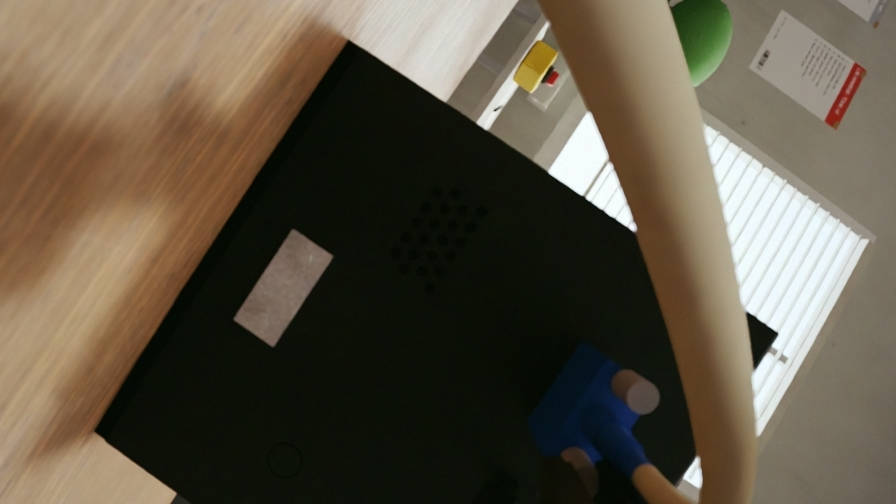

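Request:
execute_actions(actions=[[[0.628,0,-0.6,0,0.6,0,0.4,-0.349,0.9093,-0.9266,-0.3234,-1.555,-2.171,-0.76]],[[0.628,0,-0.6,0,0.6,0,0.4,-0.352,0.9285,-0.9385,-0.3234,-1.562,-1.571,-0.76]],[[0.628,0,-0.6,0,0.6,0,0.4,-0.349,0.9477,-0.9504,-0.3234,-1.569,-0.971,-0.76]],[[0.628,0,-0.6,0,0.6,0,0.4,-0.349,0.9477,-0.9504,-0.3234,-1.569,-0.971,-1]],[[0.628,0,-0.6,0,0.6,0,0.4,-0.352,0.9285,-0.9385,-0.3234,-1.562,-1.571,-1]],[[0.628,0,-0.6,0,0.6,0,0.4,-0.349,0.9093,-0.9266,-0.3234,-1.555,-2.171,-1]],
[[0.628,0,-0.6,0,0.6,0,0.4,-0.349,0.9093,-0.9266,-0.3234,-1.555,-2.171,-0.76]],[[0.628,0,-0.6,0,0.6,0,0.4,-0.352,0.9285,-0.9385,-0.3234,-1.562,-1.571,-0.76]],[[0.628,0,-0.6,0,0.6,0,0.4,-0.349,0.9477,-0.9504,-0.3234,-1.569,-0.971,-0.76]],[[0.628,0,-0.6,0,0.6,0,0.4,-0.349,0.9477,-0.9504,-0.3234,-1.569,-0.971,-1]],[[0.628,0,-0.6,0,0.6,0,0.4,-0.352,0.9285,-0.9385,-0.3234,-1.562,-1.571,-1]],[[0.628,0,-0.6,0,0.6,0,0.4,-0.349,0.9093,-0.9266,-0.3234,-1.555,-2.171,-1]],
[[0.628,0,-0.6,0,0.6,0,0.4,-0.349,0.9093,-0.9266,-0.3234,-1.555,-2.171,-0.76]],[[0.628,0,-0.6,0,0.6,0,0.4,-0.352,0.9285,-0.9385,-0.3234,-1.562,-1.571,-0.76]],[[0.628,0,-0.6,0,0.6,0,0.4,-0.349,0.9477,-0.9504,-0.3234,-1.569,-0.971,-0.76]],[[0.628,0,-0.6,0,0.6,0,0.4,-0.349,0.9477,-0.9504,-0.3234,-1.569,-0.971,-1]],[[0.628,0,-0.6,0,0.6,0,0.4,-0.352,0.9285,-0.9385,-0.3234,-1.562,-1.571,-1]],[[0.628,0,-0.6,0,0.6,0,0.4,-0.349,0.9093,-0.9266,-0.3234,-1.555,-2.171,-1]],
[[0.628,0,-0.6,0,0.6,0,0.4,-0.349,0.9093,-0.9266,-0.3234,-1.555,-2.171,-0.76]],[[0.628,0,-0.6,0,0.6,0,0.4,-0.352,0.9285,-0.9385,-0.3234,-1.562,-1.571,-0.76]],[[0.628,0,-0.6,0,0.6,0,0.4,-0.349,0.9477,-0.9504,-0.3234,-1.569,-0.971,-0.76]],[[0.628,0,-0.6,0,0.6,0,0.4,-0.349,0.9477,-0.9504,-0.3234,-1.569,-0.971,-1]],[[0.628,0,-0.6,0,0.6,0,0.4,-0.352,0.9285,-0.9385,-0.3234,-1.562,-1.571,-1]],[[0.628,0,-0.6,0,0.6,0,0.4,-0.349,0.9093,-0.9266,-0.3234,-1.555,-2.171,-1]],
[[0.628,0,-0.6,0,0.6,0,0.4,-0.349,0.9093,-0.9266,-0.3234,-1.555,-2.171,-0.76]],[[0.628,0,-0.6,0,0.6,0,0.4,-0.352,0.9285,-0.9385,-0.3234,-1.562,-1.571,-0.76]],[[0.628,0,-0.6,0,0.6,0,0.4,-0.349,0.9477,-0.9504,-0.3234,-1.569,-0.971,-0.76]],[[0.628,0,-0.6,0,0.6,0,0.4,-0.349,0.9477,-0.9504,-0.3234,-1.569,-0.971,-1]],[[0.628,0,-0.6,0,0.6,0,0.4,-0.352,0.9285,-0.9385,-0.3234,-1.562,-1.571,-1]],[[0.628,0,-0.6,0,0.6,0,0.4,-0.349,0.9093,-0.9266,-0.3234,-1.555,-2.171,-1]],
[[0.628,0,-0.6,0,0.6,0,0.4,-0.349,0.9093,-0.9266,-0.3234,-1.555,-2.171,-0.76]],[[0.628,0,-0.6,0,0.6,0,0.4,-0.352,0.9285,-0.9385,-0.3234,-1.562,-1.571,-0.76]],[[0.628,0,-0.6,0,0.6,0,0.4,-0.349,0.9477,-0.9504,-0.3234,-1.569,-0.971,-0.76]],[[0.628,0,-0.6,0,0.6,0,0.4,-0.349,0.9477,-0.9504,-0.3234,-1.569,-0.971,-1]],[[0.628,0,-0.6,0,0.6,0,0.4,-0.352,0.9285,-0.9385,-0.3234,-1.562,-1.571,-1]],[[0.628,0,-0.6,0,0.6,0,0.4,-0.349,0.9093,-0.9266,-0.3234,-1.555,-2.171,-1]],
[[0.628,0,-0.6,0,0.6,0,0.4,-0.349,0.9093,-0.9266,-0.3234,-1.555,-2.171,-0.76]],[[0.628,0,-0.6,0,0.6,0,0.4,-0.352,0.9285,-0.9385,-0.3234,-1.562,-1.571,-0.76]],[[0.628,0,-0.6,0,0.6,0,0.4,-0.349,0.9477,-0.9504,-0.3234,-1.569,-0.971,-0.76]],[[0.628,0,-0.6,0,0.6,0,0.4,-0.349,0.9477,-0.9504,-0.3234,-1.569,-0.971,-1]],[[0.628,0,-0.6,0,0.6,0,0.4,-0.352,0.9285,-0.9385,-0.3234,-1.562,-1.571,-1]],[[0.628,0,-0.6,0,0.6,0,0.4,-0.349,0.9093,-0.9266,-0.3234,-1.555,-2.171,-1]],
[[0.628,0,-0.6,0,0.6,0,0.4,-0.349,0.9093,-0.9266,-0.3234,-1.555,-2.171,-0.76]],[[0.628,0,-0.6,0,0.6,0,0.4,-0.352,0.9285,-0.9385,-0.3234,-1.562,-1.571,-0.76]],[[0.628,0,-0.6,0,0.6,0,0.4,-0.349,0.9477,-0.9504,-0.3234,-1.569,-0.971,-0.76]],[[0.628,0,-0.6,0,0.6,0,0.4,-0.349,0.9477,-0.9504,-0.3234,-1.569,-0.971,-1]],[[0.628,0,-0.6,0,0.6,0,0.4,-0.352,0.9285,-0.9385,-0.3234,-1.562,-1.571,-1]],[[0.628,0,-0.6,0,0.6,0,0.4,-0.349,0.9093,-0.9266,-0.3234,-1.555,-2.171,-1]],
[[0.628,0,-0.6,0,0.6,0,0.4,-0.349,0.9093,-0.9266,-0.3234,-1.555,-2.171,-0.76]],[[0.628,0,-0.6,0,0.6,0,0.4,-0.352,0.9285,-0.9385,-0.3234,-1.562,-1.571,-0.76]],[[0.628,0,-0.6,0,0.6,0,0.4,-0.349,0.9477,-0.9504,-0.3234,-1.569,-0.971,-0.76]],[[0.628,0,-0.6,0,0.6,0,0.4,-0.349,0.9477,-0.9504,-0.3234,-1.569,-0.971,-1]],[[0.628,0,-0.6,0,0.6,0,0.4,-0.352,0.9285,-0.9385,-0.3234,-1.562,-1.571,-1]],[[0.628,0,-0.6,0,0.6,0,0.4,-0.349,0.9093,-0.9266,-0.3234,-1.555,-2.171,-1]],
[[0.628,0,-0.6,0,0.6,0,0.4,-0.349,0.9093,-0.9266,-0.3234,-1.555,-2.171,-0.76]],[[0.628,0,-0.6,0,0.6,0,0.4,-0.352,0.9285,-0.9385,-0.3234,-1.562,-1.571,-0.76]],[[0.628,0,-0.6,0,0.6,0,0.4,-0.349,0.9477,-0.9504,-0.3234,-1.569,-0.971,-0.76]],[[0.628,0,-0.6,0,0.6,0,0.4,-0.349,0.9477,-0.9504,-0.3234,-1.569,-0.971,-1]],[[0.628,0,-0.6,0,0.6,0,0.4,-0.352,0.9285,-0.9385,-0.3234,-1.562,-1.571,-1]],[[0.628,0,-0.6,0,0.6,0,0.4,-0.349,0.9093,-0.9266,-0.3234,-1.555,-2.171,-1]],
[[0.628,0,-0.6,0,0.6,0,0.4,-0.349,0.9093,-0.9266,-0.3234,-1.555,-2.171,-0.76]],[[0.628,0,-0.6,0,0.6,0,0.4,-0.352,0.9285,-0.9385,-0.3234,-1.562,-1.571,-0.76]],[[0.628,0,-0.6,0,0.6,0,0.4,-0.349,0.9477,-0.9504,-0.3234,-1.569,-0.971,-0.76]],[[0.628,0,-0.6,0,0.6,0,0.4,-0.349,0.9477,-0.9504,-0.3234,-1.569,-0.971,-1]],[[0.628,0,-0.6,0,0.6,0,0.4,-0.352,0.9285,-0.9385,-0.3234,-1.562,-1.571,-1]],[[0.628,0,-0.6,0,0.6,0,0.4,-0.349,0.9093,-0.9266,-0.3234,-1.555,-2.171,-1]]])

Request:
execute_actions(actions=[[[0.628,0,-0.6,0,0.6,0,0.4,-0.349,0.9093,-0.9266,-0.3234,-1.555,-2.171,-0.76]],[[0.628,0,-0.6,0,0.6,0,0.4,-0.352,0.9285,-0.9385,-0.3234,-1.562,-1.571,-0.76]],[[0.628,0,-0.6,0,0.6,0,0.4,-0.349,0.9477,-0.9504,-0.3234,-1.569,-0.971,-0.76]],[[0.628,0,-0.6,0,0.6,0,0.4,-0.349,0.9477,-0.9504,-0.3234,-1.569,-0.971,-1]],[[0.628,0,-0.6,0,0.6,0,0.4,-0.352,0.9285,-0.9385,-0.3234,-1.562,-1.571,-1]],[[0.628,0,-0.6,0,0.6,0,0.4,-0.349,0.9093,-0.9266,-0.3234,-1.555,-2.171,-1]],
[[0.628,0,-0.6,0,0.6,0,0.4,-0.349,0.9093,-0.9266,-0.3234,-1.555,-2.171,-0.76]],[[0.628,0,-0.6,0,0.6,0,0.4,-0.352,0.9285,-0.9385,-0.3234,-1.562,-1.571,-0.76]],[[0.628,0,-0.6,0,0.6,0,0.4,-0.349,0.9477,-0.9504,-0.3234,-1.569,-0.971,-0.76]],[[0.628,0,-0.6,0,0.6,0,0.4,-0.349,0.9477,-0.9504,-0.3234,-1.569,-0.971,-1]],[[0.628,0,-0.6,0,0.6,0,0.4,-0.352,0.9285,-0.9385,-0.3234,-1.562,-1.571,-1]],[[0.628,0,-0.6,0,0.6,0,0.4,-0.349,0.9093,-0.9266,-0.3234,-1.555,-2.171,-1]],
[[0.628,0,-0.6,0,0.6,0,0.4,-0.349,0.9093,-0.9266,-0.3234,-1.555,-2.171,-0.76]],[[0.628,0,-0.6,0,0.6,0,0.4,-0.352,0.9285,-0.9385,-0.3234,-1.562,-1.571,-0.76]],[[0.628,0,-0.6,0,0.6,0,0.4,-0.349,0.9477,-0.9504,-0.3234,-1.569,-0.971,-0.76]],[[0.628,0,-0.6,0,0.6,0,0.4,-0.349,0.9477,-0.9504,-0.3234,-1.569,-0.971,-1]],[[0.628,0,-0.6,0,0.6,0,0.4,-0.352,0.9285,-0.9385,-0.3234,-1.562,-1.571,-1]],[[0.628,0,-0.6,0,0.6,0,0.4,-0.349,0.9093,-0.9266,-0.3234,-1.555,-2.171,-1]],
[[0.628,0,-0.6,0,0.6,0,0.4,-0.349,0.9093,-0.9266,-0.3234,-1.555,-2.171,-0.76]],[[0.628,0,-0.6,0,0.6,0,0.4,-0.352,0.9285,-0.9385,-0.3234,-1.562,-1.571,-0.76]],[[0.628,0,-0.6,0,0.6,0,0.4,-0.349,0.9477,-0.9504,-0.3234,-1.569,-0.971,-0.76]],[[0.628,0,-0.6,0,0.6,0,0.4,-0.349,0.9477,-0.9504,-0.3234,-1.569,-0.971,-1]],[[0.628,0,-0.6,0,0.6,0,0.4,-0.352,0.9285,-0.9385,-0.3234,-1.562,-1.571,-1]],[[0.628,0,-0.6,0,0.6,0,0.4,-0.349,0.9093,-0.9266,-0.3234,-1.555,-2.171,-1]],
[[0.628,0,-0.6,0,0.6,0,0.4,-0.349,0.9093,-0.9266,-0.3234,-1.555,-2.171,-0.76]],[[0.628,0,-0.6,0,0.6,0,0.4,-0.352,0.9285,-0.9385,-0.3234,-1.562,-1.571,-0.76]],[[0.628,0,-0.6,0,0.6,0,0.4,-0.349,0.9477,-0.9504,-0.3234,-1.569,-0.971,-0.76]],[[0.628,0,-0.6,0,0.6,0,0.4,-0.349,0.9477,-0.9504,-0.3234,-1.569,-0.971,-1]],[[0.628,0,-0.6,0,0.6,0,0.4,-0.352,0.9285,-0.9385,-0.3234,-1.562,-1.571,-1]],[[0.628,0,-0.6,0,0.6,0,0.4,-0.349,0.9093,-0.9266,-0.3234,-1.555,-2.171,-1]],
[[0.628,0,-0.6,0,0.6,0,0.4,-0.349,0.9093,-0.9266,-0.3234,-1.555,-2.171,-0.76]],[[0.628,0,-0.6,0,0.6,0,0.4,-0.352,0.9285,-0.9385,-0.3234,-1.562,-1.571,-0.76]],[[0.628,0,-0.6,0,0.6,0,0.4,-0.349,0.9477,-0.9504,-0.3234,-1.569,-0.971,-0.76]],[[0.628,0,-0.6,0,0.6,0,0.4,-0.349,0.9477,-0.9504,-0.3234,-1.569,-0.971,-1]],[[0.628,0,-0.6,0,0.6,0,0.4,-0.352,0.9285,-0.9385,-0.3234,-1.562,-1.571,-1]],[[0.628,0,-0.6,0,0.6,0,0.4,-0.349,0.9093,-0.9266,-0.3234,-1.555,-2.171,-1]],
[[0.628,0,-0.6,0,0.6,0,0.4,-0.349,0.9093,-0.9266,-0.3234,-1.555,-2.171,-0.76]],[[0.628,0,-0.6,0,0.6,0,0.4,-0.352,0.9285,-0.9385,-0.3234,-1.562,-1.571,-0.76]],[[0.628,0,-0.6,0,0.6,0,0.4,-0.349,0.9477,-0.9504,-0.3234,-1.569,-0.971,-0.76]],[[0.628,0,-0.6,0,0.6,0,0.4,-0.349,0.9477,-0.9504,-0.3234,-1.569,-0.971,-1]],[[0.628,0,-0.6,0,0.6,0,0.4,-0.352,0.9285,-0.9385,-0.3234,-1.562,-1.571,-1]],[[0.628,0,-0.6,0,0.6,0,0.4,-0.349,0.9093,-0.9266,-0.3234,-1.555,-2.171,-1]],
[[0.628,0,-0.6,0,0.6,0,0.4,-0.349,0.9093,-0.9266,-0.3234,-1.555,-2.171,-0.76]],[[0.628,0,-0.6,0,0.6,0,0.4,-0.352,0.9285,-0.9385,-0.3234,-1.562,-1.571,-0.76]],[[0.628,0,-0.6,0,0.6,0,0.4,-0.349,0.9477,-0.9504,-0.3234,-1.569,-0.971,-0.76]],[[0.628,0,-0.6,0,0.6,0,0.4,-0.349,0.9477,-0.9504,-0.3234,-1.569,-0.971,-1]],[[0.628,0,-0.6,0,0.6,0,0.4,-0.352,0.9285,-0.9385,-0.3234,-1.562,-1.571,-1]],[[0.628,0,-0.6,0,0.6,0,0.4,-0.349,0.9093,-0.9266,-0.3234,-1.555,-2.171,-1]],
[[0.628,0,-0.6,0,0.6,0,0.4,-0.349,0.9093,-0.9266,-0.3234,-1.555,-2.171,-0.76]],[[0.628,0,-0.6,0,0.6,0,0.4,-0.352,0.9285,-0.9385,-0.3234,-1.562,-1.571,-0.76]],[[0.628,0,-0.6,0,0.6,0,0.4,-0.349,0.9477,-0.9504,-0.3234,-1.569,-0.971,-0.76]],[[0.628,0,-0.6,0,0.6,0,0.4,-0.349,0.9477,-0.9504,-0.3234,-1.569,-0.971,-1]],[[0.628,0,-0.6,0,0.6,0,0.4,-0.352,0.9285,-0.9385,-0.3234,-1.562,-1.571,-1]],[[0.628,0,-0.6,0,0.6,0,0.4,-0.349,0.9093,-0.9266,-0.3234,-1.555,-2.171,-1]],
[[0.628,0,-0.6,0,0.6,0,0.4,-0.349,0.9093,-0.9266,-0.3234,-1.555,-2.171,-0.76]],[[0.628,0,-0.6,0,0.6,0,0.4,-0.352,0.9285,-0.9385,-0.3234,-1.562,-1.571,-0.76]],[[0.628,0,-0.6,0,0.6,0,0.4,-0.349,0.9477,-0.9504,-0.3234,-1.569,-0.971,-0.76]],[[0.628,0,-0.6,0,0.6,0,0.4,-0.349,0.9477,-0.9504,-0.3234,-1.569,-0.971,-1]],[[0.628,0,-0.6,0,0.6,0,0.4,-0.352,0.9285,-0.9385,-0.3234,-1.562,-1.571,-1]],[[0.628,0,-0.6,0,0.6,0,0.4,-0.349,0.9093,-0.9266,-0.3234,-1.555,-2.171,-1]],
[[0.628,0,-0.6,0,0.6,0,0.4,-0.349,0.9093,-0.9266,-0.3234,-1.555,-2.171,-0.76]],[[0.628,0,-0.6,0,0.6,0,0.4,-0.352,0.9285,-0.9385,-0.3234,-1.562,-1.571,-0.76]],[[0.628,0,-0.6,0,0.6,0,0.4,-0.352,0.9285,-0.9385,-0.3234,-1.562,-1.571,-0.76]]])

Scene clock: 246.27 s.
left_arm: end_effector_position=(+0.3733, +0.5715, +0.0611) grip_measured=+0.39 end_effector_quat_wxyz=(+0.000, +0.966, +0.260, +0.000) end_effector_velocity=(-0.000, +0.000, +0.000) end_effector_angular_velocity=(-0.000, -0.000, +0.001) | right_arm: end_effector_position=(+0.5747, -0.3477, +0.1346) grip_measured=-0.86 end_effector_quat_wxyz=(+0.604, +0.299, +0.640, +0.369) end_effector_velocity=(-0.000, +0.000, +0.002) end_effector_angular_velocity=(-0.227, -0.025, -0.000)
Joint names: [waist, shoulder, elbow, forearm roll, wrist pitch, wrist roll]
Joint positions: left_arm=[ 0.628 -0.    -0.6   -0.     0.6   -0.     0.061] | right_arm=[-0.349  0.91  -0.927 -0.323 -1.556 -2.151  0.006]
Joint velocities: left_arm=[ 0.001  0.    -0.    -0.001  0.     0.001  0.   ] | right_arm=[-0.    -0.005  0.004 -0.     0.002 -0.227  0.   ]
Joint torques (N m, as the arm reports them, + toward a larger angle): left_arm=[  0.25 -15.56 -19.52  -0.25  -1.16  -0.5 ] | right_arm=[ -0.51 -32.18  -7.12  -0.45  -0.82   0.74]
Motor temperatures (°C, as the motors report them): left_arm=[26 30 39 29 30 29] | right_arm=[29 31 30 30 33 33]
Joint targets: left_arm=[0.628 0.000 -0.600 0.000 0.600 0.000] | right_arm=[-0.349 0.909 -0.927 -0.323 -1.555 -2.171]
Step readings (joint positions; steps 1 to 15: 1st action; 16 to 30: 2nd action; 31 to 45: 3rd action; 46 to 60: 4th action; 61 to 75: 5th action; 76 to 90: 6th action; 91 to 105: 7th action; 106 to 120: 8th action; 121 to 135: 9th action; 136 to 150: 10th action; 151 to 165: 11th action; 166 to 180: 12th action; 181 to 195: 13th action):
0: left_arm=[0.628 -0.000 -0.600 0.000 0.600 -0.000] | right_arm=[-0.348 0.909 -0.927 -0.323 -1.555 -2.171]
1: left_arm=[0.628 -0.000 -0.600 -0.000 0.600 -0.000] | right_arm=[-0.348 0.909 -0.927 -0.323 -1.555 -2.171]
2: left_arm=[0.628 0.000 -0.600 0.000 0.600 -0.000] | right_arm=[-0.348 0.909 -0.927 -0.323 -1.554 -2.171]
4: left_arm=[0.628 0.000 -0.600 -0.000 0.600 0.000] | right_arm=[-0.348 0.909 -0.928 -0.324 -1.553 -2.171]
8: left_arm=[0.628 -0.000 -0.600 -0.000 0.600 -0.000] | right_arm=[-0.348 0.909 -0.928 -0.324 -1.554 -2.171]
15: left_arm=[0.628 -0.000 -0.600 -0.000 0.600 -0.000] | right_arm=[-0.348 0.909 -0.927 -0.324 -1.555 -2.171]
16: left_arm=[0.628 0.000 -0.600 -0.000 0.600 0.000] | right_arm=[-0.348 0.909 -0.927 -0.324 -1.555 -2.170]
17: left_arm=[0.628 -0.000 -0.600 0.000 0.600 -0.000] | right_arm=[-0.349 0.909 -0.927 -0.324 -1.555 -2.164]
19: left_arm=[0.628 -0.000 -0.600 0.000 0.600 0.000] | right_arm=[-0.349 0.911 -0.928 -0.324 -1.555 -2.113]
23: left_arm=[0.628 0.000 -0.600 -0.000 0.600 -0.000] | right_arm=[-0.350 0.921 -0.932 -0.324 -1.558 -1.839]
30: left_arm=[0.628 0.000 -0.600 0.000 0.600 -0.000] | right_arm=[-0.352 0.928 -0.938 -0.324 -1.561 -1.591]
31: left_arm=[0.628 -0.000 -0.600 0.000 0.600 0.000] | right_arm=[-0.352 0.928 -0.938 -0.324 -1.562 -1.584]
32: left_arm=[0.628 0.000 -0.600 -0.000 0.600 0.000] | right_arm=[-0.352 0.929 -0.938 -0.324 -1.562 -1.573]
34: left_arm=[0.628 0.000 -0.600 0.000 0.600 -0.000] | right_arm=[-0.352 0.930 -0.939 -0.323 -1.563 -1.518]
38: left_arm=[0.628 0.000 -0.600 -0.000 0.600 -0.000] | right_arm=[-0.350 0.939 -0.945 -0.323 -1.566 -1.241]
45: left_arm=[0.628 -0.000 -0.600 0.000 0.600 -0.000] | right_arm=[-0.349 0.947 -0.950 -0.323 -1.569 -0.991]
46: left_arm=[0.628 -0.000 -0.600 0.000 0.600 -0.000] | right_arm=[-0.349 0.947 -0.950 -0.323 -1.569 -0.985]
47: left_arm=[0.628 0.000 -0.600 0.000 0.600 -0.000] | right_arm=[-0.349 0.948 -0.950 -0.323 -1.569 -0.981]
49: left_arm=[0.628 -0.000 -0.600 0.000 0.600 -0.000] | right_arm=[-0.349 0.948 -0.950 -0.323 -1.569 -0.976]
53: left_arm=[0.628 -0.000 -0.600 -0.000 0.600 0.000] | right_arm=[-0.349 0.948 -0.950 -0.323 -1.569 -0.972]
60: left_arm=[0.628 -0.000 -0.600 0.000 0.600 -0.000] | right_arm=[-0.349 0.948 -0.950 -0.323 -1.569 -0.971]
61: left_arm=[0.628 -0.000 -0.600 -0.000 0.600 -0.000] | right_arm=[-0.349 0.948 -0.950 -0.323 -1.569 -0.972]
62: left_arm=[0.628 -0.000 -0.600 -0.000 0.600 0.000] | right_arm=[-0.349 0.948 -0.950 -0.323 -1.569 -0.978]
64: left_arm=[0.628 -0.000 -0.600 -0.000 0.600 -0.000] | right_arm=[-0.349 0.946 -0.949 -0.323 -1.568 -1.029]
68: left_arm=[0.628 0.000 -0.600 0.000 0.600 0.000] | right_arm=[-0.351 0.937 -0.944 -0.323 -1.565 -1.303]
75: left_arm=[0.628 -0.000 -0.600 0.000 0.600 -0.000] | right_arm=[-0.352 0.929 -0.939 -0.323 -1.562 -1.551]
76: left_arm=[0.628 0.000 -0.600 0.000 0.600 -0.000] | right_arm=[-0.352 0.929 -0.939 -0.323 -1.562 -1.558]
77: left_arm=[0.628 -0.000 -0.600 -0.000 0.600 -0.000] | right_arm=[-0.352 0.928 -0.939 -0.323 -1.562 -1.569]
79: left_arm=[0.628 0.000 -0.600 -0.000 0.600 -0.000] | right_arm=[-0.352 0.927 -0.938 -0.323 -1.562 -1.624]
83: left_arm=[0.628 0.000 -0.600 0.000 0.600 -0.000] | right_arm=[-0.351 0.918 -0.932 -0.323 -1.559 -1.901]
90: left_arm=[0.628 0.000 -0.600 -0.000 0.600 -0.000] | right_arm=[-0.349 0.910 -0.927 -0.323 -1.556 -2.151]
91: left_arm=[0.628 -0.000 -0.600 0.000 0.600 0.000] | right_arm=[-0.349 0.910 -0.927 -0.323 -1.556 -2.157]
92: left_arm=[0.628 0.000 -0.600 0.000 0.600 -0.000] | right_arm=[-0.349 0.910 -0.927 -0.323 -1.555 -2.161]
94: left_arm=[0.628 -0.000 -0.600 -0.000 0.600 0.000] | right_arm=[-0.349 0.909 -0.927 -0.323 -1.555 -2.166]
98: left_arm=[0.628 -0.000 -0.600 -0.000 0.600 -0.000] | right_arm=[-0.349 0.909 -0.927 -0.323 -1.555 -2.170]
105: left_arm=[0.628 -0.000 -0.600 0.000 0.600 0.000] | right_arm=[-0.349 0.909 -0.927 -0.323 -1.555 -2.171]
106: left_arm=[0.628 0.000 -0.600 -0.000 0.600 -0.000] | right_arm=[-0.349 0.909 -0.927 -0.323 -1.555 -2.170]
107: left_arm=[0.628 -0.000 -0.600 0.000 0.600 -0.000] | right_arm=[-0.349 0.909 -0.927 -0.323 -1.555 -2.164]
109: left_arm=[0.628 0.000 -0.600 -0.000 0.600 -0.000] | right_arm=[-0.349 0.911 -0.928 -0.323 -1.555 -2.113]
113: left_arm=[0.628 0.000 -0.600 -0.000 0.600 -0.000] | right_arm=[-0.350 0.920 -0.933 -0.324 -1.558 -1.839]
120: left_arm=[0.628 -0.000 -0.600 0.000 0.600 0.000] | right_arm=[-0.352 0.928 -0.938 -0.324 -1.562 -1.591]
121: left_arm=[0.628 -0.000 -0.600 -0.000 0.600 -0.000] | right_arm=[-0.352 0.928 -0.938 -0.323 -1.562 -1.584]
122: left_arm=[0.628 0.000 -0.600 0.000 0.600 0.000] | right_arm=[-0.352 0.928 -0.938 -0.323 -1.562 -1.573]
124: left_arm=[0.628 0.000 -0.600 -0.000 0.600 -0.000] | right_arm=[-0.352 0.930 -0.940 -0.323 -1.563 -1.518]
128: left_arm=[0.628 -0.000 -0.600 0.000 0.600 0.000] | right_arm=[-0.350 0.939 -0.945 -0.323 -1.566 -1.241]
135: left_arm=[0.628 -0.000 -0.600 0.000 0.600 -0.000] | right_arm=[-0.349 0.947 -0.950 -0.323 -1.569 -0.991]
136: left_arm=[0.628 0.000 -0.600 0.000 0.600 -0.000] | right_arm=[-0.349 0.947 -0.950 -0.323 -1.569 -0.985]
137: left_arm=[0.628 0.000 -0.600 0.000 0.600 -0.000] | right_arm=[-0.349 0.947 -0.950 -0.323 -1.569 -0.981]
139: left_arm=[0.628 0.000 -0.600 0.000 0.600 0.000] | right_arm=[-0.349 0.948 -0.950 -0.323 -1.569 -0.976]
143: left_arm=[0.628 0.000 -0.600 0.000 0.600 -0.000] | right_arm=[-0.349 0.948 -0.950 -0.323 -1.569 -0.972]
150: left_arm=[0.628 0.000 -0.600 -0.000 0.600 -0.000] | right_arm=[-0.349 0.948 -0.950 -0.323 -1.569 -0.971]
151: left_arm=[0.628 -0.000 -0.600 0.000 0.600 -0.000] | right_arm=[-0.349 0.948 -0.950 -0.323 -1.569 -0.972]
152: left_arm=[0.628 -0.000 -0.600 0.000 0.600 -0.000] | right_arm=[-0.349 0.948 -0.950 -0.323 -1.569 -0.978]
154: left_arm=[0.628 -0.000 -0.600 0.000 0.600 0.000] | right_arm=[-0.349 0.946 -0.949 -0.323 -1.568 -1.029]
158: left_arm=[0.628 -0.000 -0.600 0.000 0.600 0.000] | right_arm=[-0.351 0.937 -0.944 -0.323 -1.565 -1.303]
165: left_arm=[0.628 -0.000 -0.600 -0.000 0.600 0.000] | right_arm=[-0.352 0.929 -0.939 -0.323 -1.562 -1.551]
166: left_arm=[0.628 0.000 -0.600 -0.000 0.600 0.000] | right_arm=[-0.352 0.929 -0.939 -0.323 -1.562 -1.558]
167: left_arm=[0.628 0.000 -0.600 0.000 0.600 -0.000] | right_arm=[-0.352 0.928 -0.939 -0.323 -1.562 -1.569]
169: left_arm=[0.628 0.000 -0.600 0.000 0.600 -0.000] | right_arm=[-0.352 0.927 -0.938 -0.323 -1.562 -1.624]
173: left_arm=[0.628 -0.000 -0.600 -0.000 0.600 -0.000] | right_arm=[-0.351 0.918 -0.932 -0.323 -1.559 -1.901]
180: left_arm=[0.628 0.000 -0.600 -0.000 0.600 -0.000] | right_arm=[-0.349 0.910 -0.927 -0.323 -1.556 -2.151]
181: left_arm=[0.628 -0.000 -0.600 -0.000 0.600 0.000] | right_arm=[-0.349 0.910 -0.927 -0.323 -1.556 -2.157]
182: left_arm=[0.628 0.000 -0.600 -0.000 0.600 0.000] | right_arm=[-0.349 0.910 -0.927 -0.323 -1.555 -2.161]
184: left_arm=[0.628 0.000 -0.600 -0.000 0.600 -0.000] | right_arm=[-0.349 0.909 -0.927 -0.323 -1.555 -2.166]
Lines left out of this list: 267.
camera_calibration (this result's frames):
cam_left_wrist: T_world_to_cam=[[0.511146, -0.859104, 0.0258874, 0.32588], [-0.859485, -0.511043, 0.0109681, 0.676006], [0.00380685, -0.0278561, -0.999605, 0.208254], [0, 0, 0, 1]] pos_world=[0.413653, 0.631233, 0.192321]
cam_right_wrist: T_world_to_cam=[[-0.078446, 0.548096, 0.832728, 0.15538], [0.0751681, -0.829673, 0.553166, -0.338425], [0.99408, 0.105988, 0.0238852, -0.40506], [0, 0, 0, 1]] pos_world=[0.44029, -0.323014, 0.0674907]

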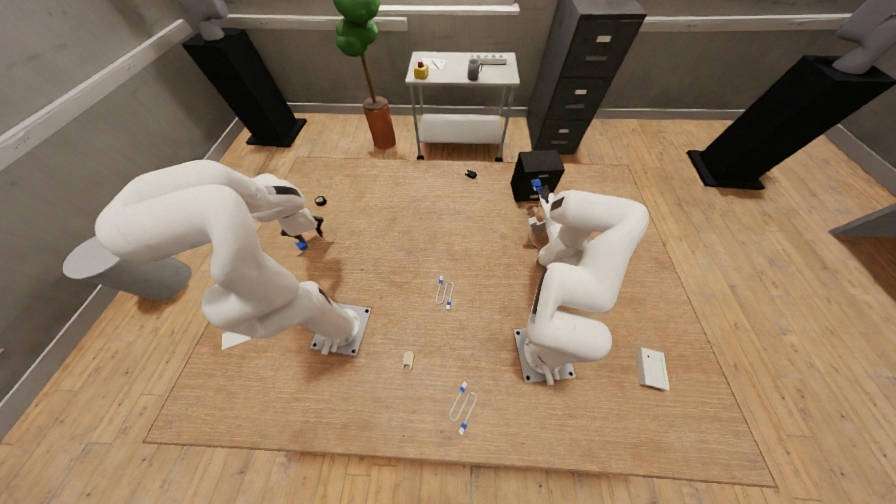

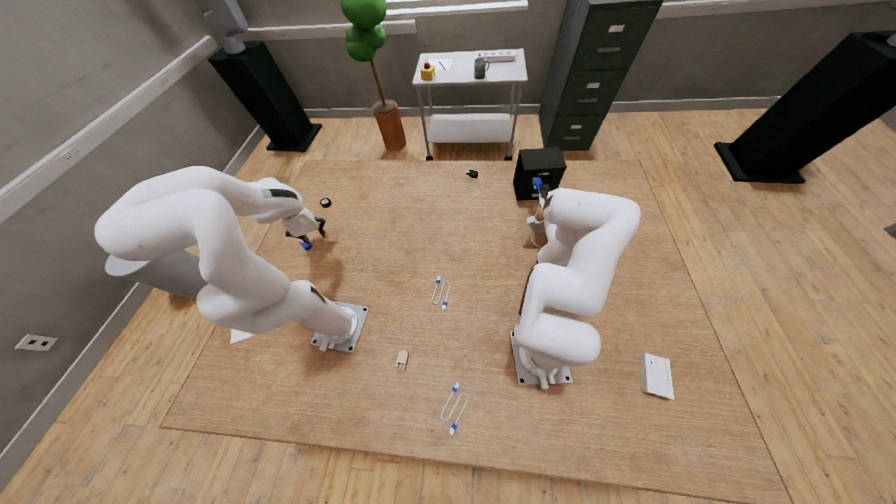

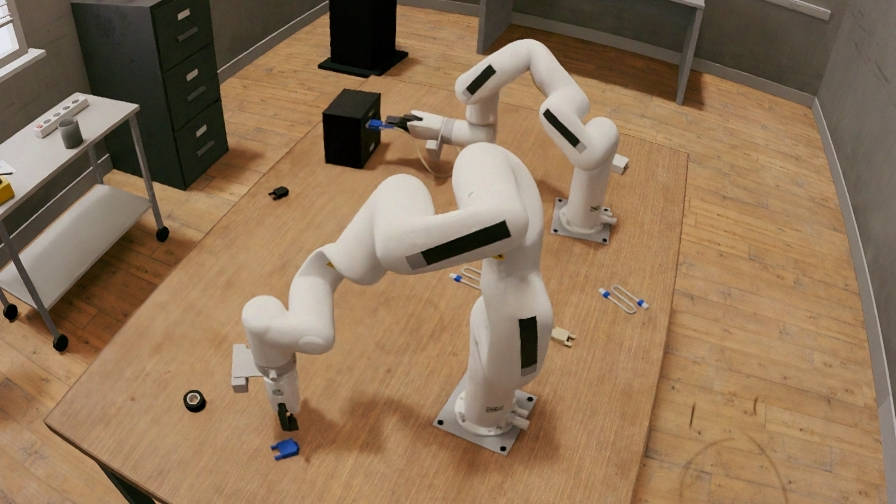

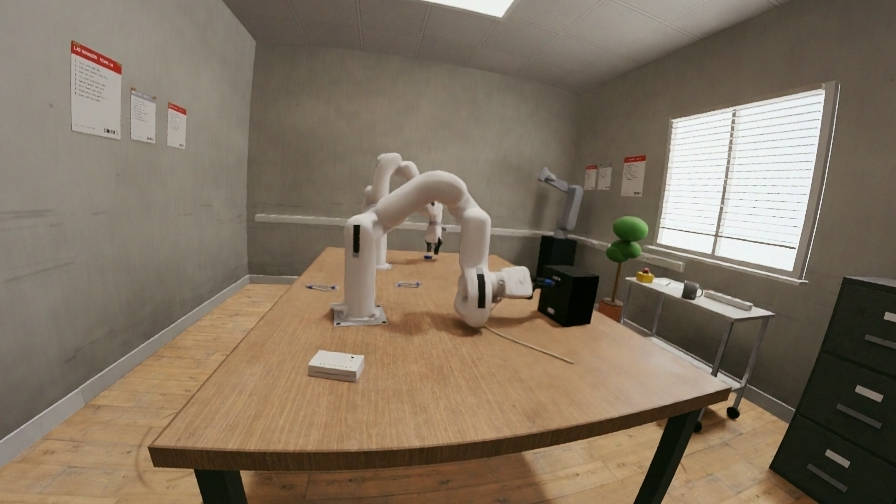

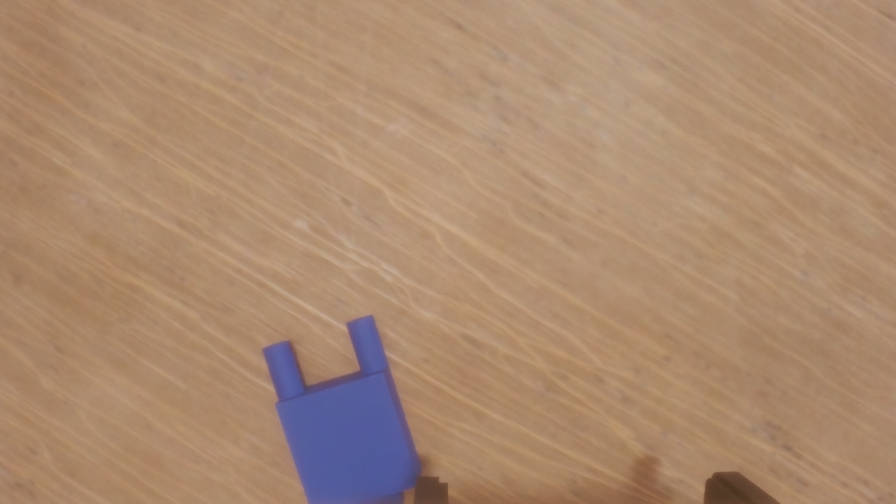

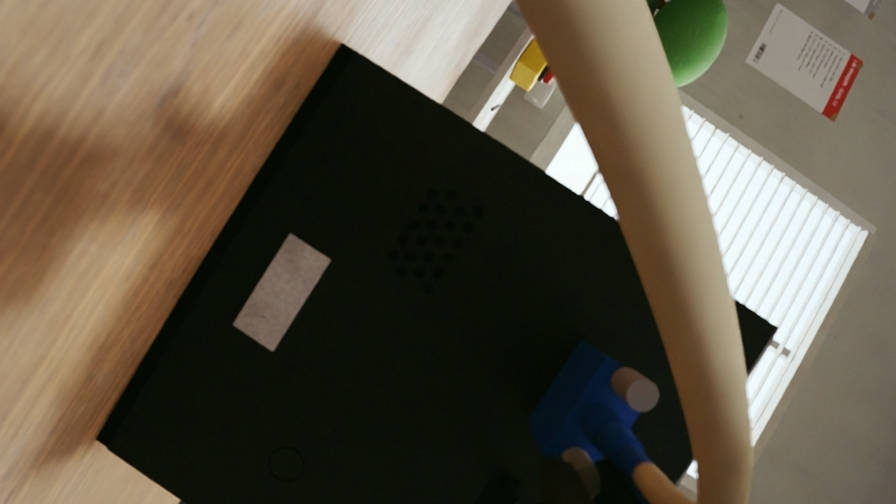

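Scene clock: 277.77 s.
left_arm: end_effector_position=(+0.3733, +0.5715, +0.0611) grip_measured=+0.39 end_effector_quat_wxyz=(+0.000, +0.966, +0.260, +0.000) end_effector_velocity=(-0.001, -0.000, -0.001) end_effector_angular_velocity=(-0.001, +0.002, -0.000) | right_arm: end_effector_position=(+0.5747, -0.3495, +0.1291) grip_measured=-0.78 end_effector_quat_wxyz=(+0.473, +0.471, +0.527, +0.526) end_effector_velocity=(-0.000, +0.000, -0.000) end_effector_angular_velocity=(+0.001, +0.000, +0.001)
Joint names: [waist, shoulder, elbow, forearm roll, wrist pitch, wrist roll]
Joint positions: left_arm=[ 0.628 -0.    -0.6   -0.     0.6    0.     0.061] | right_arm=[-0.352  0.928 -0.938 -0.323 -1.562 -1.571  0.01 ]
Joint velocities: left_arm=[ 0.001  0.001  0.002  0.001  0.     0.    -0.   ] | right_arm=[ 0.     0.001 -0.    -0.001 -0.     0.001  0.   ]
Joint torques (N m, as the arm reports them, + toward a larger angle): left_arm=[  0.83 -15.59 -19.44  -0.09  -1.6   -0.48] | right_arm=[ -1.87 -33.18  -6.92  -0.2   -1.31   0.45]
Motor temperatures (°C, as the motors report them): left_arm=[26 30 39 29 30 29] | right_arm=[29 31 30 30 33 33]
Joint targets: left_arm=[0.628 0.000 -0.600 0.000 0.600 0.000] | right_arm=[-0.352 0.929 -0.939 -0.323 -1.562 -1.571]
Step readings (joint positions; steps 1 to 15: 1st action; 16 to 30: 2nd action; 31 to 45: 3rd action; 46 to 60: 4th action; 61 to 75: 5th action; 76 to 90: 6th action; 91 to 105: 7th action; 106 to 120: 8th action; 121 to 135: 9th action; 136 to 150: 10th action; 151 to 165: 11th action; 166 to 180: 12th action; 181 to 195: 13th action):
0: left_arm=[0.628 -0.000 -0.600 -0.000 0.600 -0.000] | right_arm=[-0.349 0.910 -0.927 -0.323 -1.556 -2.151]
1: left_arm=[0.628 0.000 -0.600 0.000 0.600 0.000] | right_arm=[-0.349 0.910 -0.927 -0.323 -1.556 -2.157]
2: left_arm=[0.628 -0.000 -0.600 -0.000 0.600 -0.000] | right_arm=[-0.349 0.910 -0.927 -0.323 -1.555 -2.161]
4: left_arm=[0.628 0.000 -0.600 0.000 0.600 0.000] | right_arm=[-0.349 0.909 -0.927 -0.323 -1.555 -2.166]
8: left_arm=[0.628 0.000 -0.600 0.000 0.600 0.000] | right_arm=[-0.349 0.909 -0.927 -0.323 -1.555 -2.170]
15: left_arm=[0.628 0.000 -0.600 -0.000 0.600 -0.000] | right_arm=[-0.349 0.909 -0.927 -0.323 -1.555 -2.171]
16: left_arm=[0.628 -0.000 -0.600 -0.000 0.600 -0.000] | right_arm=[-0.349 0.909 -0.927 -0.323 -1.555 -2.170]
17: left_arm=[0.628 0.000 -0.600 -0.000 0.600 -0.000] | right_arm=[-0.349 0.909 -0.927 -0.323 -1.555 -2.164]
19: left_arm=[0.628 -0.000 -0.600 -0.000 0.600 0.000] | right_arm=[-0.349 0.911 -0.928 -0.323 -1.555 -2.113]
23: left_arm=[0.628 0.000 -0.600 0.000 0.600 -0.000] | right_arm=[-0.350 0.920 -0.933 -0.324 -1.558 -1.839]
30: left_arm=[0.628 0.000 -0.600 -0.000 0.600 0.000] | right_arm=[-0.352 0.928 -0.938 -0.324 -1.562 -1.591]
31: left_arm=[0.628 0.000 -0.600 -0.000 0.600 -0.000] | right_arm=[-0.352 0.928 -0.938 -0.323 -1.562 -1.584]
32: left_arm=[0.628 -0.000 -0.600 0.000 0.600 0.000] | right_arm=[-0.352 0.928 -0.938 -0.323 -1.562 -1.573]
34: left_arm=[0.628 -0.000 -0.600 -0.000 0.600 0.000] | right_arm=[-0.352 0.930 -0.940 -0.323 -1.563 -1.518]
38: left_arm=[0.628 0.000 -0.600 -0.000 0.600 -0.000] | right_arm=[-0.350 0.939 -0.945 -0.323 -1.566 -1.241]
45: left_arm=[0.628 -0.000 -0.600 0.000 0.600 -0.000] | right_arm=[-0.349 0.947 -0.950 -0.323 -1.569 -0.991]
46: left_arm=[0.628 0.000 -0.600 -0.000 0.600 0.000] | right_arm=[-0.349 0.947 -0.950 -0.323 -1.569 -0.985]
47: left_arm=[0.628 -0.000 -0.600 -0.000 0.600 -0.000] | right_arm=[-0.349 0.948 -0.950 -0.323 -1.569 -0.981]
49: left_arm=[0.628 0.000 -0.600 -0.000 0.600 -0.000] | right_arm=[-0.349 0.948 -0.950 -0.323 -1.569 -0.976]
53: left_arm=[0.628 0.000 -0.600 -0.000 0.600 -0.000] | right_arm=[-0.349 0.948 -0.950 -0.323 -1.569 -0.972]
60: left_arm=[0.628 0.000 -0.600 -0.000 0.600 -0.000] | right_arm=[-0.349 0.948 -0.950 -0.323 -1.569 -0.971]
61: left_arm=[0.628 -0.000 -0.600 -0.000 0.600 -0.000] | right_arm=[-0.349 0.948 -0.950 -0.323 -1.569 -0.972]
62: left_arm=[0.628 -0.000 -0.600 0.000 0.600 0.000] | right_arm=[-0.349 0.948 -0.950 -0.323 -1.569 -0.978]
64: left_arm=[0.628 -0.000 -0.600 0.000 0.600 0.000] | right_arm=[-0.349 0.946 -0.949 -0.323 -1.568 -1.029]
68: left_arm=[0.628 -0.000 -0.600 -0.000 0.600 -0.000] | right_arm=[-0.351 0.937 -0.944 -0.323 -1.565 -1.303]
75: left_arm=[0.628 -0.000 -0.600 0.000 0.600 -0.000] | right_arm=[-0.352 0.929 -0.939 -0.323 -1.562 -1.551]
76: left_arm=[0.628 -0.000 -0.600 0.000 0.600 0.000] | right_arm=[-0.352 0.929 -0.939 -0.323 -1.562 -1.558]
77: left_arm=[0.628 0.000 -0.600 0.000 0.600 0.000] | right_arm=[-0.352 0.928 -0.939 -0.323 -1.562 -1.569]
79: left_arm=[0.628 -0.000 -0.600 -0.000 0.600 -0.000] | right_arm=[-0.352 0.927 -0.938 -0.323 -1.562 -1.624]
83: left_arm=[0.628 0.000 -0.600 0.000 0.600 0.000] | right_arm=[-0.351 0.918 -0.932 -0.323 -1.559 -1.901]
90: left_arm=[0.628 -0.000 -0.600 -0.000 0.600 -0.000] | right_arm=[-0.349 0.910 -0.927 -0.323 -1.556 -2.151]
91: left_arm=[0.628 0.000 -0.600 0.000 0.600 0.000] | right_arm=[-0.349 0.910 -0.927 -0.323 -1.556 -2.157]
92: left_arm=[0.628 0.000 -0.600 0.000 0.600 -0.000] | right_arm=[-0.349 0.910 -0.927 -0.323 -1.555 -2.161]
94: left_arm=[0.628 0.000 -0.600 0.000 0.600 -0.000] | right_arm=[-0.349 0.909 -0.927 -0.323 -1.555 -2.166]
98: left_arm=[0.628 -0.000 -0.600 -0.000 0.600 0.000] | right_arm=[-0.349 0.909 -0.927 -0.323 -1.555 -2.170]
105: left_arm=[0.628 0.000 -0.600 -0.000 0.600 -0.000] | right_arm=[-0.349 0.909 -0.927 -0.323 -1.555 -2.171]
106: left_arm=[0.628 -0.000 -0.600 -0.000 0.600 -0.000] | right_arm=[-0.349 0.909 -0.927 -0.323 -1.555 -2.170]
107: left_arm=[0.628 0.000 -0.600 0.000 0.600 -0.000] | right_arm=[-0.349 0.909 -0.927 -0.323 -1.555 -2.164]
109: left_arm=[0.628 0.000 -0.600 0.000 0.600 0.000] | right_arm=[-0.349 0.911 -0.928 -0.323 -1.555 -2.113]
113: left_arm=[0.628 0.000 -0.600 0.000 0.600 0.000] | right_arm=[-0.350 0.920 -0.933 -0.324 -1.558 -1.839]
120: left_arm=[0.628 -0.000 -0.600 -0.000 0.600 -0.000] | right_arm=[-0.352 0.928 -0.938 -0.324 -1.562 -1.591]
121: left_arm=[0.628 0.000 -0.600 -0.000 0.600 0.000] | right_arm=[-0.352 0.928 -0.938 -0.323 -1.562 -1.584]
122: left_arm=[0.628 0.000 -0.600 0.000 0.600 0.000] | right_arm=[-0.352 0.928 -0.938 -0.323 -1.562 -1.573]
124: left_arm=[0.628 -0.000 -0.600 0.000 0.600 -0.000] | right_arm=[-0.352 0.930 -0.940 -0.323 -1.563 -1.518]
128: left_arm=[0.628 -0.000 -0.600 -0.000 0.600 -0.000] | right_arm=[-0.350 0.939 -0.945 -0.323 -1.566 -1.241]
135: left_arm=[0.628 -0.000 -0.600 0.000 0.600 -0.000] | right_arm=[-0.349 0.947 -0.950 -0.323 -1.569 -0.991]
136: left_arm=[0.628 0.000 -0.600 0.000 0.600 -0.000] | right_arm=[-0.349 0.947 -0.950 -0.323 -1.569 -0.985]
137: left_arm=[0.628 0.000 -0.600 -0.000 0.600 -0.000] | right_arm=[-0.349 0.948 -0.950 -0.323 -1.569 -0.981]
139: left_arm=[0.628 0.000 -0.600 -0.000 0.600 0.000] | right_arm=[-0.349 0.948 -0.950 -0.323 -1.569 -0.976]
143: left_arm=[0.628 -0.000 -0.600 0.000 0.600 -0.000] | right_arm=[-0.349 0.948 -0.950 -0.323 -1.569 -0.972]
150: left_arm=[0.628 -0.000 -0.600 -0.000 0.600 0.000] | right_arm=[-0.349 0.948 -0.950 -0.323 -1.569 -0.971]
151: left_arm=[0.628 0.000 -0.600 0.000 0.600 -0.000] | right_arm=[-0.349 0.948 -0.950 -0.323 -1.569 -0.972]
152: left_arm=[0.628 0.000 -0.600 0.000 0.600 -0.000] | right_arm=[-0.349 0.948 -0.950 -0.323 -1.569 -0.978]
154: left_arm=[0.628 -0.000 -0.600 -0.000 0.600 -0.000] | right_arm=[-0.349 0.946 -0.949 -0.323 -1.568 -1.029]
158: left_arm=[0.628 0.000 -0.600 -0.000 0.600 -0.000] | right_arm=[-0.351 0.937 -0.944 -0.323 -1.565 -1.303]
165: left_arm=[0.628 0.000 -0.600 0.000 0.600 -0.000] | right_arm=[-0.352 0.929 -0.939 -0.323 -1.562 -1.551]
166: left_arm=[0.628 -0.000 -0.600 0.000 0.600 -0.000] | right_arm=[-0.352 0.929 -0.939 -0.323 -1.562 -1.558]
167: left_arm=[0.628 0.000 -0.600 -0.000 0.600 0.000] | right_arm=[-0.352 0.928 -0.939 -0.323 -1.562 -1.569]
169: left_arm=[0.628 0.000 -0.600 -0.000 0.600 0.000] | right_arm=[-0.352 0.927 -0.938 -0.323 -1.562 -1.624]
173: left_arm=[0.628 -0.000 -0.600 0.000 0.600 0.000] | right_arm=[-0.351 0.918 -0.932 -0.323 -1.559 -1.901]
180: left_arm=[0.628 -0.000 -0.600 0.000 0.600 0.000] | right_arm=[-0.349 0.910 -0.927 -0.323 -1.556 -2.151]
181: left_arm=[0.628 0.000 -0.600 -0.000 0.600 -0.000] | right_arm=[-0.349 0.910 -0.927 -0.323 -1.556 -2.157]
182: left_arm=[0.628 0.000 -0.600 0.000 0.600 0.000] | right_arm=[-0.349 0.910 -0.927 -0.323 -1.555 -2.161]
184: left_arm=[0.628 0.000 -0.600 0.000 0.600 0.000] | right_arm=[-0.349 0.909 -0.927 -0.323 -1.555 -2.166]
Lines left out of this list: 252.
camera_calibration (this result's frames):
cam_left_wrist: T_world_to_cam=[[0.511146, -0.859104, 0.0258874, 0.32588], [-0.859485, -0.511042, 0.0109681, 0.676006], [0.00380679, -0.0278562, -0.999605, 0.208254], [0, 0, 0, 1]] pos_world=[0.413653, 0.631233, 0.192321]
cam_right_wrist: T_world_to_cam=[[-0.0174702, 0.00276991, 0.999844, -0.0862107], [0.0915375, -0.995792, 0.00435811, -0.333468], [0.995648, 0.0915993, 0.0171432, -0.409781], [0, 0, 0, 1]] pos_world=[0.437016, -0.294291, 0.0946755]

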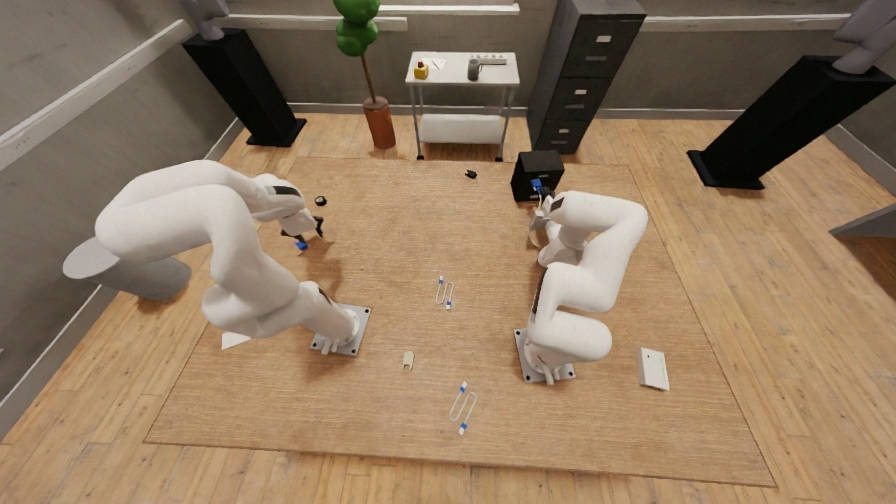

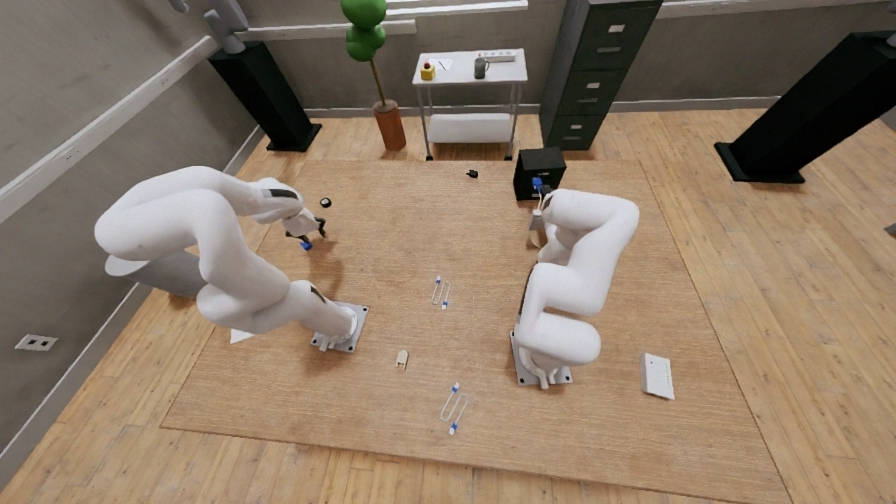

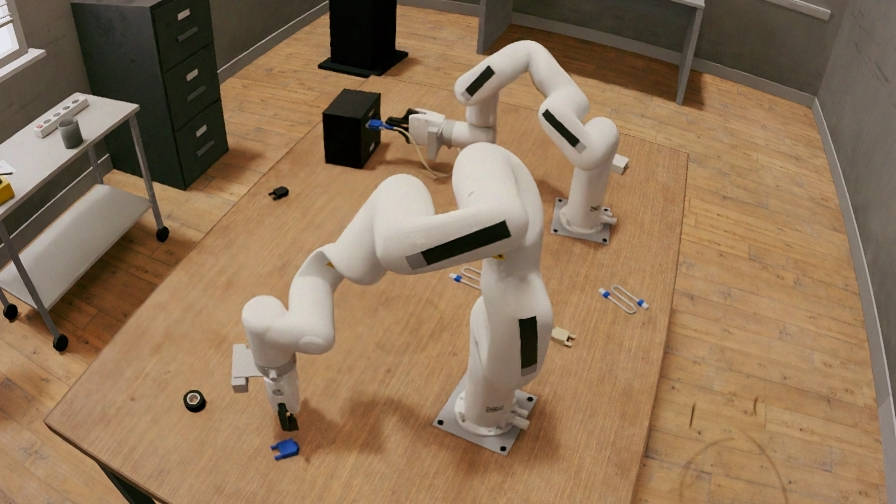

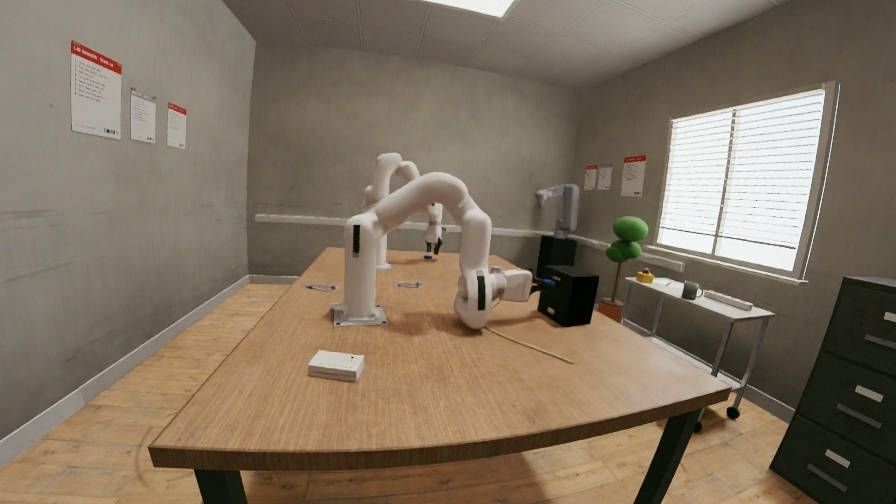

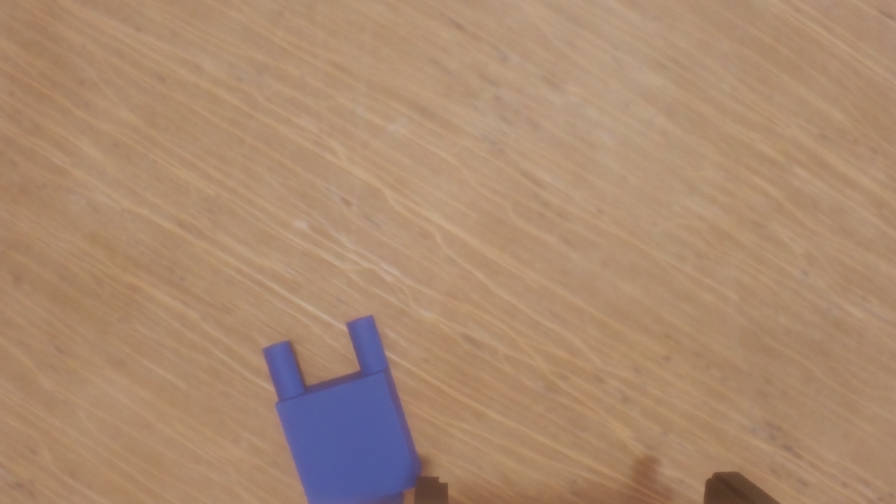

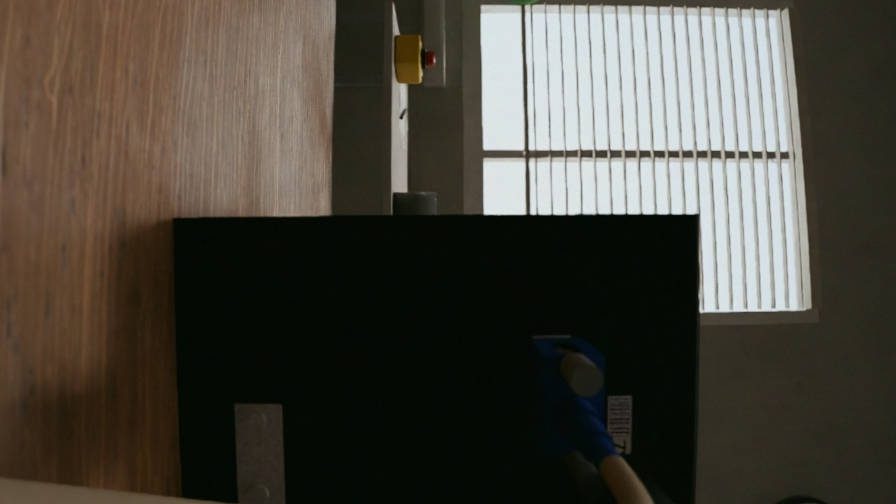

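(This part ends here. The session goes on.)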